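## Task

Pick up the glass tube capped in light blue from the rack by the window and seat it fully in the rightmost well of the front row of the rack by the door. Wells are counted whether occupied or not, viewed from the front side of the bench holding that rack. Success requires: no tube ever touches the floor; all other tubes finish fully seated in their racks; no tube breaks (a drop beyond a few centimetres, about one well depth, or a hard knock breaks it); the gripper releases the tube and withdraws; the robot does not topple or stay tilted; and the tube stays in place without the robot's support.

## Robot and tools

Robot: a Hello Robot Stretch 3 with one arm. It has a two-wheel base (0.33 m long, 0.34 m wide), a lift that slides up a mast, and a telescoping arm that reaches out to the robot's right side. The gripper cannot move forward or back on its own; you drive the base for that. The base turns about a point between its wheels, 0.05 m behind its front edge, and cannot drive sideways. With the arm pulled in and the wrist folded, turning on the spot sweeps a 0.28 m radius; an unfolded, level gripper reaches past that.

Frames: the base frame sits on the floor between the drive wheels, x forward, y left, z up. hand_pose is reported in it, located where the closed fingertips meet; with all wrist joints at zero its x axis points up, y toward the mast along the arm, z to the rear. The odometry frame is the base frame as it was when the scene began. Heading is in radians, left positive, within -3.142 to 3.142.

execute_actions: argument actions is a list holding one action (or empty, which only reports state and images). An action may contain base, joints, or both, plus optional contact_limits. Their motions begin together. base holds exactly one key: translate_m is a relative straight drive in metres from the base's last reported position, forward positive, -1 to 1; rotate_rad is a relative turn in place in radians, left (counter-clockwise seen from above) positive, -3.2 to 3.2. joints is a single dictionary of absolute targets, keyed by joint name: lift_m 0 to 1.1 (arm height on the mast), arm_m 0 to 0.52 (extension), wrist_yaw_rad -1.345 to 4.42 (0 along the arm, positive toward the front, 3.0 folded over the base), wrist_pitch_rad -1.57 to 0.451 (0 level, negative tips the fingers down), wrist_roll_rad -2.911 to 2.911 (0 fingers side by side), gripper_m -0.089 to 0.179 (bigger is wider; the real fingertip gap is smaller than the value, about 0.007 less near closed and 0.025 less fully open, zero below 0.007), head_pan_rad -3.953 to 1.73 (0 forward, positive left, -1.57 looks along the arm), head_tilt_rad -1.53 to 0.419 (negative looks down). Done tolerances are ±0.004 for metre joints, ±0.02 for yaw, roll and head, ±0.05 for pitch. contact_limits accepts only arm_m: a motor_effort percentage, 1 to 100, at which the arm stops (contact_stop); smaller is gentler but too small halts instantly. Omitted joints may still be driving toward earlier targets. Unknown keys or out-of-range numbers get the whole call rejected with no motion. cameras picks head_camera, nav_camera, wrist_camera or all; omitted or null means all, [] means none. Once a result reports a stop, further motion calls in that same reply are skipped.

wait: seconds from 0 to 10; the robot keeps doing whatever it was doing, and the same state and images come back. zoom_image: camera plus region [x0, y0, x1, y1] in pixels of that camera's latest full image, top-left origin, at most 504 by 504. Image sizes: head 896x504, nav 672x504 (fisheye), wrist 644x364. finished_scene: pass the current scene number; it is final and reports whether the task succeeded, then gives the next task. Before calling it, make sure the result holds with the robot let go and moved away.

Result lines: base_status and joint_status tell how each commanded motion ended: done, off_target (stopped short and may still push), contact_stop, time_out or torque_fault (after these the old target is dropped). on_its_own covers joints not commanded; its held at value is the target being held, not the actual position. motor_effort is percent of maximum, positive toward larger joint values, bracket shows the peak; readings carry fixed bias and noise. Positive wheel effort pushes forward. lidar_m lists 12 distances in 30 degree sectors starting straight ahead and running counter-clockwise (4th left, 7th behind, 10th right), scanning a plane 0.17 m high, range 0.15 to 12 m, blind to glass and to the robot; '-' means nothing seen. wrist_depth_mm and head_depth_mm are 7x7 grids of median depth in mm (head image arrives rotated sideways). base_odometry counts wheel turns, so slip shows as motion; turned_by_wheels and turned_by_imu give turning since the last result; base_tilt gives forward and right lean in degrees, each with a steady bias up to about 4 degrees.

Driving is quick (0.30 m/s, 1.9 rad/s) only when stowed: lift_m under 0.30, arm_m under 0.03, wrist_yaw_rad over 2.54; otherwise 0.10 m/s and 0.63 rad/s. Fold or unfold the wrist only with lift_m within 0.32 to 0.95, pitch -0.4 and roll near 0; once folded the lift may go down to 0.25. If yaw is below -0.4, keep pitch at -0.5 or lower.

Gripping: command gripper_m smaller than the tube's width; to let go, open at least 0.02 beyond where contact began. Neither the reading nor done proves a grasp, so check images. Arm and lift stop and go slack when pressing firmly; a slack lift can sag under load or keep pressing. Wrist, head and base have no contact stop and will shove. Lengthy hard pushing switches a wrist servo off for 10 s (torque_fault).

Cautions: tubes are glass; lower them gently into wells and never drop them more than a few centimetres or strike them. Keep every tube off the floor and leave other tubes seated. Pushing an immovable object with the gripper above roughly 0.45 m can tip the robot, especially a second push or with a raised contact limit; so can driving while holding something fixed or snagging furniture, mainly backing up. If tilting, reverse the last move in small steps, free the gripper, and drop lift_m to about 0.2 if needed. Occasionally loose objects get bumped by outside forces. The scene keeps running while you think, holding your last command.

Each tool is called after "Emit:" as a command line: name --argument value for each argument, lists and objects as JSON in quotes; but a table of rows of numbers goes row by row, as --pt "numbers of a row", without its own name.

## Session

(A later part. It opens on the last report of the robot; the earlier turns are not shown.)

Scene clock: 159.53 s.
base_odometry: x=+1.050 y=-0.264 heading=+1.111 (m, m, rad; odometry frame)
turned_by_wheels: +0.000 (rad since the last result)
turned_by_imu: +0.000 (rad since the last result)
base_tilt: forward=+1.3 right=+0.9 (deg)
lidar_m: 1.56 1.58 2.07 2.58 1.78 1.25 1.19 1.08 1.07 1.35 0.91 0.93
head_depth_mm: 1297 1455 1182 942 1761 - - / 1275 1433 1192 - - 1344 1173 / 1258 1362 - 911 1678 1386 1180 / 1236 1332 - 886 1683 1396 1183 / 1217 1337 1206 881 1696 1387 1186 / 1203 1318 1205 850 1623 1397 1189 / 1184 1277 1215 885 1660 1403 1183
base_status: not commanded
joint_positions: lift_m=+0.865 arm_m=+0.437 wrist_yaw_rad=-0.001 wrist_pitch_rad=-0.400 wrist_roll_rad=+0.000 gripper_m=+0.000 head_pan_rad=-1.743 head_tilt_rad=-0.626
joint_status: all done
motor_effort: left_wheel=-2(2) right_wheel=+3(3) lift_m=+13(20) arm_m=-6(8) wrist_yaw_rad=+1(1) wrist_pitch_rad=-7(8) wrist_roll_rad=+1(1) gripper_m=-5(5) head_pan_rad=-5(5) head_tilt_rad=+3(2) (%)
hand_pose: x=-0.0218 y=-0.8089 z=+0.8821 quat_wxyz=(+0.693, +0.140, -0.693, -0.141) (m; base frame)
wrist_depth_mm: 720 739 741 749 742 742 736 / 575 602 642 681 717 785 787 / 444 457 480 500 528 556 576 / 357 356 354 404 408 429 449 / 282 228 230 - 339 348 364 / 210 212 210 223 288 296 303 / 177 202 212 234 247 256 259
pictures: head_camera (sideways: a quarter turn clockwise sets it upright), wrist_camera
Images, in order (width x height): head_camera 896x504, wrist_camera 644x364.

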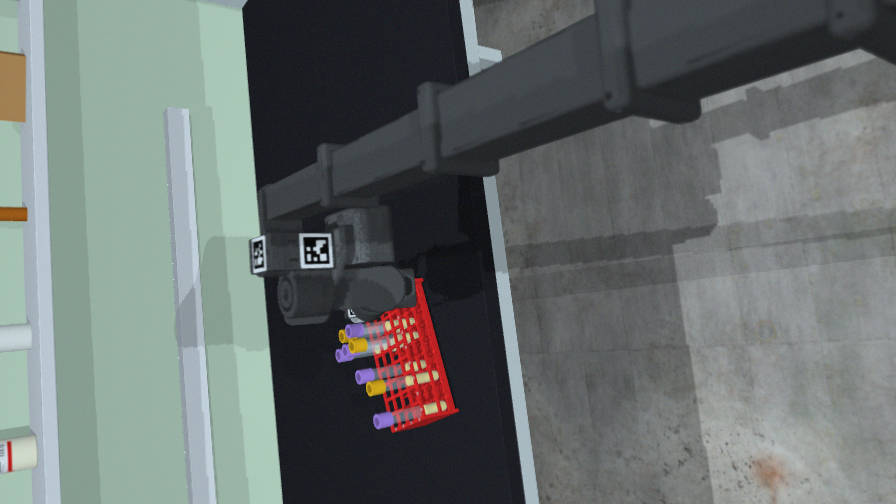

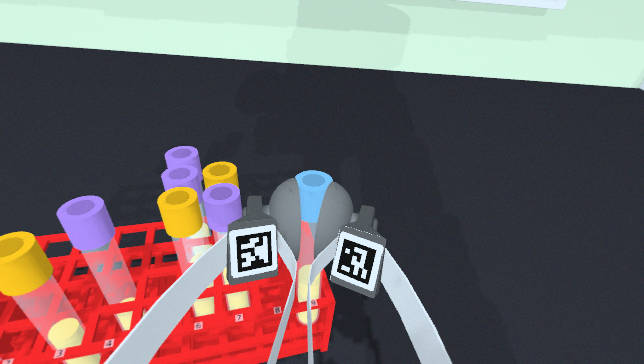

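Emit:
execute_actions --actions '[{"joints":{"lift_m":0.872}}]' --cameras '[]'

Emit:
execute_actions --actions '[{"joints":{"gripper_m":0.042}}]' --cameras '["wrist_camera","head_camera"]'

Emit:
zoom_image --camera "wrist_camera" --region '[200,150,420,364]'

Scene clock: 161.13 s.
base_odometry: x=+1.050 y=-0.264 heading=+1.111 (m, m, rad; odometry frame)
turned_by_wheels: +0.000 (rad since the last result)
turned_by_imu: +0.000 (rad since the last result)
base_tilt: forward=+1.3 right=+0.9 (deg)
lidar_m: 1.56 1.58 2.08 2.57 1.78 1.25 1.19 1.08 1.07 1.35 0.91 0.92
head_depth_mm: 1298 1455 1185 941 - - - / 1274 1443 1186 - - 1353 1183 / 1257 1369 - 908 1660 1389 1185 / 1233 1331 - 899 1689 1395 1177 / 1220 1341 1205 879 1697 1389 1184 / 1199 1314 1207 851 1639 1384 1185 / 1179 1278 1211 883 1638 1399 1184
base_status: not commanded
joint_positions: lift_m=+0.872 arm_m=+0.437 wrist_yaw_rad=-0.001 wrist_pitch_rad=-0.430 wrist_roll_rad=+0.000 gripper_m=+0.000 head_pan_rad=-1.743 head_tilt_rad=-0.626
joint_status: all done
motor_effort: left_wheel=-2(2) right_wheel=+3(3) lift_m=+25(25) arm_m=-7(7) wrist_yaw_rad=+2(1) wrist_pitch_rad=+6(7) wrist_roll_rad=+1(1) gripper_m=-5(6) head_pan_rad=-5(5) head_tilt_rad=+3(3) (%)
hand_pose: x=-0.0218 y=-0.8053 z=+0.8817 quat_wxyz=(+0.691, +0.151, -0.690, -0.151) (m; base frame)
wrist_depth_mm: 722 736 747 748 733 751 750 / 543 563 594 631 680 702 751 / 424 440 459 480 497 522 549 / 347 347 203 391 397 414 428 / 288 239 233 - 331 341 355 / 207 213 221 243 283 289 300 / 182 199 218 236 246 252 259
pictures: none
No camera images: the call's "cameras" was empty. Leave "cameras" out to get every camera's image.

Scene clock: 162.03 s.
base_odometry: x=+1.050 y=-0.264 heading=+1.111 (m, m, rad; odometry frame)
turned_by_wheels: +0.000 (rad since the last result)
turned_by_imu: +0.000 (rad since the last result)
base_tilt: forward=+1.2 right=+0.8 (deg)
lidar_m: 1.56 1.58 2.08 2.56 1.78 1.25 1.19 1.08 1.07 1.35 0.91 0.93
head_depth_mm: 1294 1460 1186 938 - - - / 1280 1442 1187 - - 1348 1177 / 1255 1363 - 908 1676 1393 1182 / 1239 1333 - 902 1697 1393 1181 / 1222 1349 1202 882 1669 1393 1181 / 1199 1307 1213 851 1645 1403 1179 / 1185 1279 1209 884 1643 1384 1183
base_status: not commanded
joint_positions: lift_m=+0.872 arm_m=+0.437 wrist_yaw_rad=-0.001 wrist_pitch_rad=-0.430 wrist_roll_rad=+0.000 gripper_m=+0.042 head_pan_rad=-1.743 head_tilt_rad=-0.626
joint_status: all done
motor_effort: left_wheel=-2(3) right_wheel=+2(2) lift_m=+25(25) arm_m=-6(6) wrist_yaw_rad=+2(2) wrist_pitch_rad=+7(7) wrist_roll_rad=+1(1) gripper_m=-1(98) head_pan_rad=-5(5) head_tilt_rad=+2(3) (%)
hand_pose: x=-0.0218 y=-0.8052 z=+0.8816 quat_wxyz=(+0.691, +0.151, -0.690, -0.152) (m; base frame)
wrist_depth_mm: 718 738 740 740 740 754 759 / 539 560 594 633 675 712 734 / 421 438 455 480 497 527 553 / 352 348 202 386 396 412 430 / 287 232 - 235 334 339 348 / 207 210 220 235 278 291 300 / 181 201 217 234 245 254 258
pictures: head_camera (sideways: a quarter turn clockwise sets it upright), wrist_camera
Images, in order (width x height): head_camera 896x504, wrist_camera 644x364.

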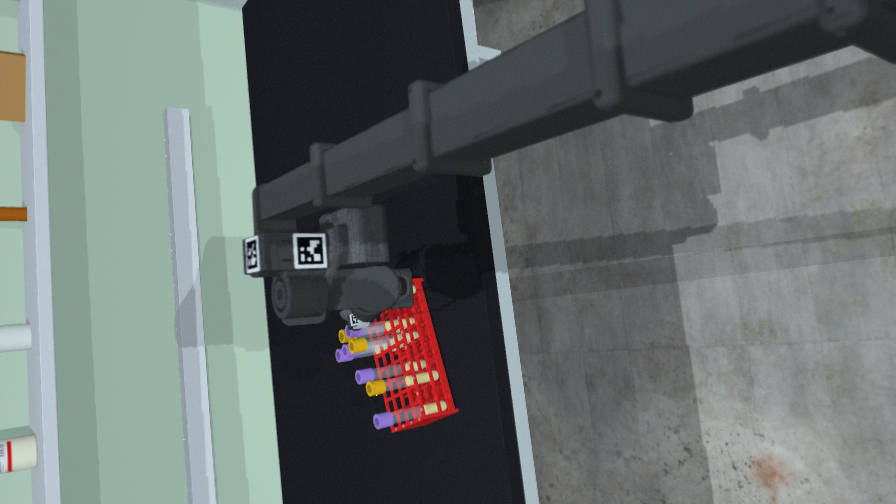

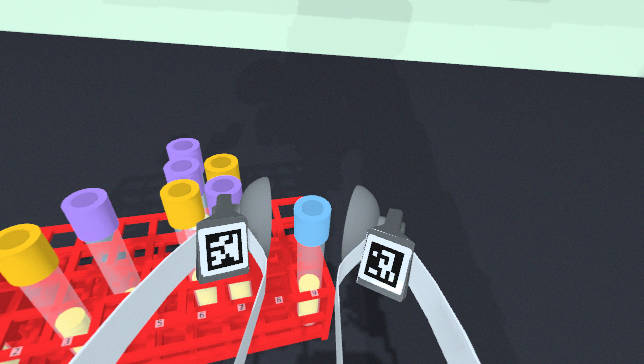

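Region (200, 150, 420, 364) of wrist_camera's 644x364 image, scaled by 2.291; it fills the top 490 rows of this view, and the rest is white.

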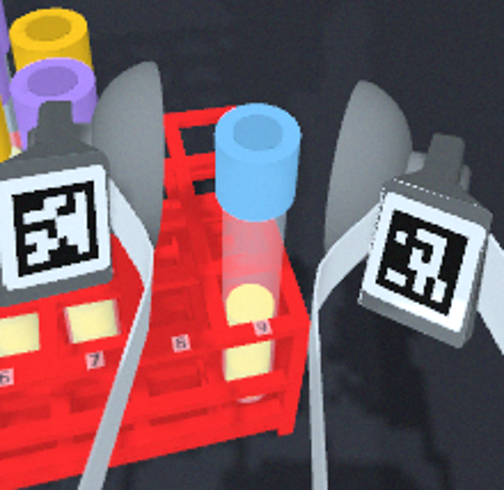

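Emit:
execute_actions --actions '[{"joints":{"lift_m":0.95}}]' --cameras '["wrist_camera"]'

Emit:
execute_actions --actions '[{"joints":{"arm_m":0.2,"head_pan_rad":-1.6,"head_tilt_rad":-0.6}}]' --cameras '["wrist_camera","head_camera"]'

Emit:
zoom_image --camera "wrist_camera" --region '[100,100,400,300]'

Scene clock: 164.03 s.
base_odometry: x=+1.050 y=-0.264 heading=+1.111 (m, m, rad; odometry frame)
turned_by_wheels: +0.000 (rad since the last result)
turned_by_imu: +0.000 (rad since the last result)
base_tilt: forward=+1.3 right=+1.0 (deg)
lidar_m: 1.56 1.58 2.09 2.57 1.78 1.25 1.19 1.08 1.08 1.35 0.91 0.92
head_depth_mm: 1300 1458 1240 - - 1381 1171 / 1269 1431 - 925 1635 1388 1173 / 1266 1355 1138 905 1682 1389 1173 / 1233 - 1082 901 1703 1396 1179 / 1220 1330 1142 877 1687 1403 1186 / 1194 1312 1206 851 1645 1391 1186 / 1182 1284 1218 884 1649 1390 1187
base_status: not commanded
joint_positions: lift_m=+0.950 arm_m=+0.437 wrist_yaw_rad=-0.001 wrist_pitch_rad=-0.430 wrist_roll_rad=+0.000 gripper_m=+0.042 head_pan_rad=-1.743 head_tilt_rad=-0.626
joint_status: all done
motor_effort: left_wheel=-3(2) right_wheel=+3(4) lift_m=+25(24) arm_m=-7(7) wrist_yaw_rad=+2(2) wrist_pitch_rad=+7(7) wrist_roll_rad=+1(1) gripper_m=+0(0) head_pan_rad=-5(5) head_tilt_rad=+3(3) (%)
hand_pose: x=-0.0218 y=-0.8052 z=+0.9596 quat_wxyz=(+0.691, +0.151, -0.690, -0.152) (m; base frame)
wrist_depth_mm: 747 742 745 746 665 692 747 / 713 751 793 805 815 816 834 / 570 592 612 635 666 707 743 / 464 478 502 513 537 551 569 / 395 404 - 429 446 454 471 / 342 347 255 354 372 389 402 / 263 262 268 309 327 339 341
pictures: wrist_camera
Images, in order (width x height): wrist_camera 644x364.

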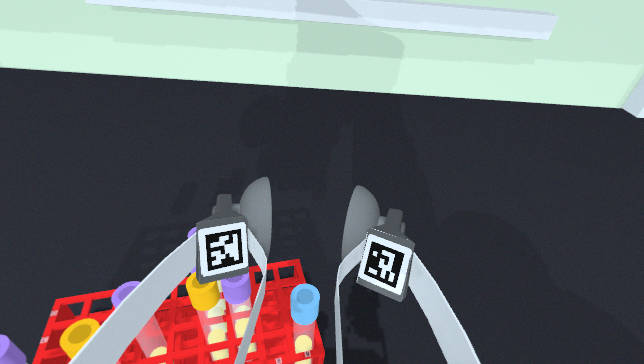

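Scene clock: 167.00 s.
base_odometry: x=+1.050 y=-0.264 heading=+1.111 (m, m, rad; odometry frame)
turned_by_wheels: +0.000 (rad since the last result)
turned_by_imu: +0.000 (rad since the last result)
base_tilt: forward=+1.3 right=+0.9 (deg)
lidar_m: 1.55 1.58 2.08 2.57 1.78 1.25 1.19 1.08 1.07 1.35 0.91 0.93
head_depth_mm: 1194 1328 1397 892 1684 1395 1186 / 1183 1316 - - 1701 1398 1185 / 1195 1325 1407 - 1717 1407 1194 / 1182 1320 1324 869 1664 1408 1191 / 1181 1314 1261 867 1680 1412 1193 / 1199 1330 1270 910 1685 1412 1195 / 1154 1355 1265 910 1656 1407 1186
base_status: not commanded
joint_positions: lift_m=+0.950 arm_m=+0.200 wrist_yaw_rad=-0.001 wrist_pitch_rad=-0.430 wrist_roll_rad=+0.000 gripper_m=+0.042 head_pan_rad=-1.607 head_tilt_rad=-0.606
joint_status: all done
motor_effort: left_wheel=-2(2) right_wheel=+2(3) lift_m=+25(24) arm_m=-7(7) wrist_yaw_rad=+2(2) wrist_pitch_rad=+7(7) wrist_roll_rad=+1(1) gripper_m=-1(0) head_pan_rad=+5(25) head_tilt_rad=+3(6) (%)
hand_pose: x=-0.0218 y=-0.5683 z=+0.9596 quat_wxyz=(+0.691, +0.151, -0.690, -0.152) (m; base frame)
wrist_depth_mm: 942 958 980 962 955 969 953 / 731 758 809 844 883 942 - / 563 582 493 617 676 697 730 / 468 473 444 477 535 554 573 / 395 408 - 423 450 454 470 / 363 371 - 390 405 405 409 / - - - - - - -
pictures: head_camera (sideways: a quarter turn clockwise sets it upright), wrist_camera
Images, in order (width x height): head_camera 896x504, wrist_camera 644x364.

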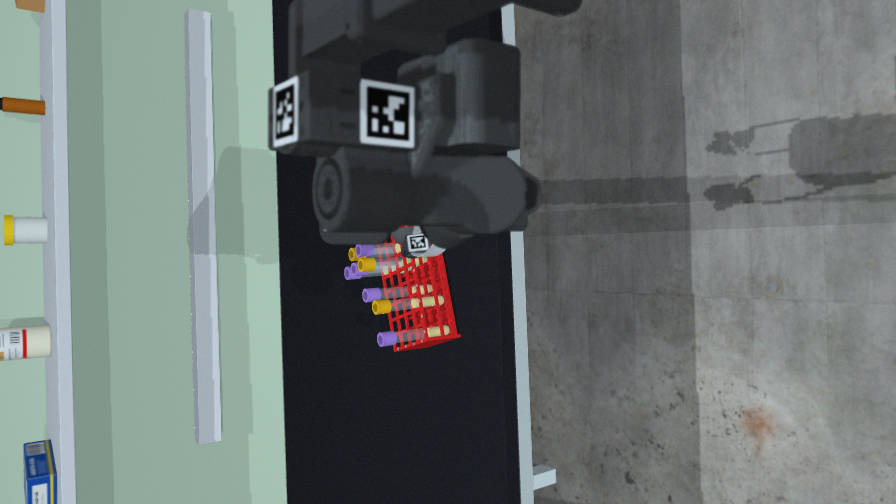

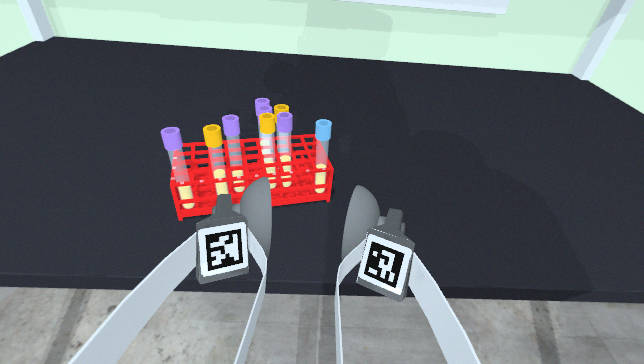

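Region (100, 100, 400, 300) of wrist_camera's 644x364 image, scaled by 1.680.

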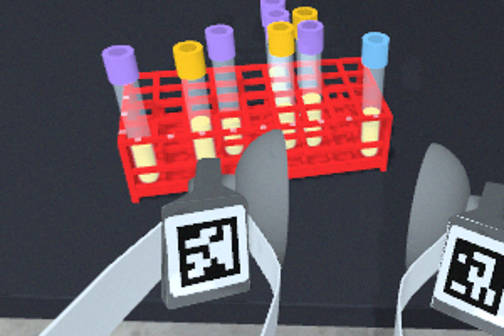

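Emit:
finished_scene --scene 1

The scene is finished: the task was done.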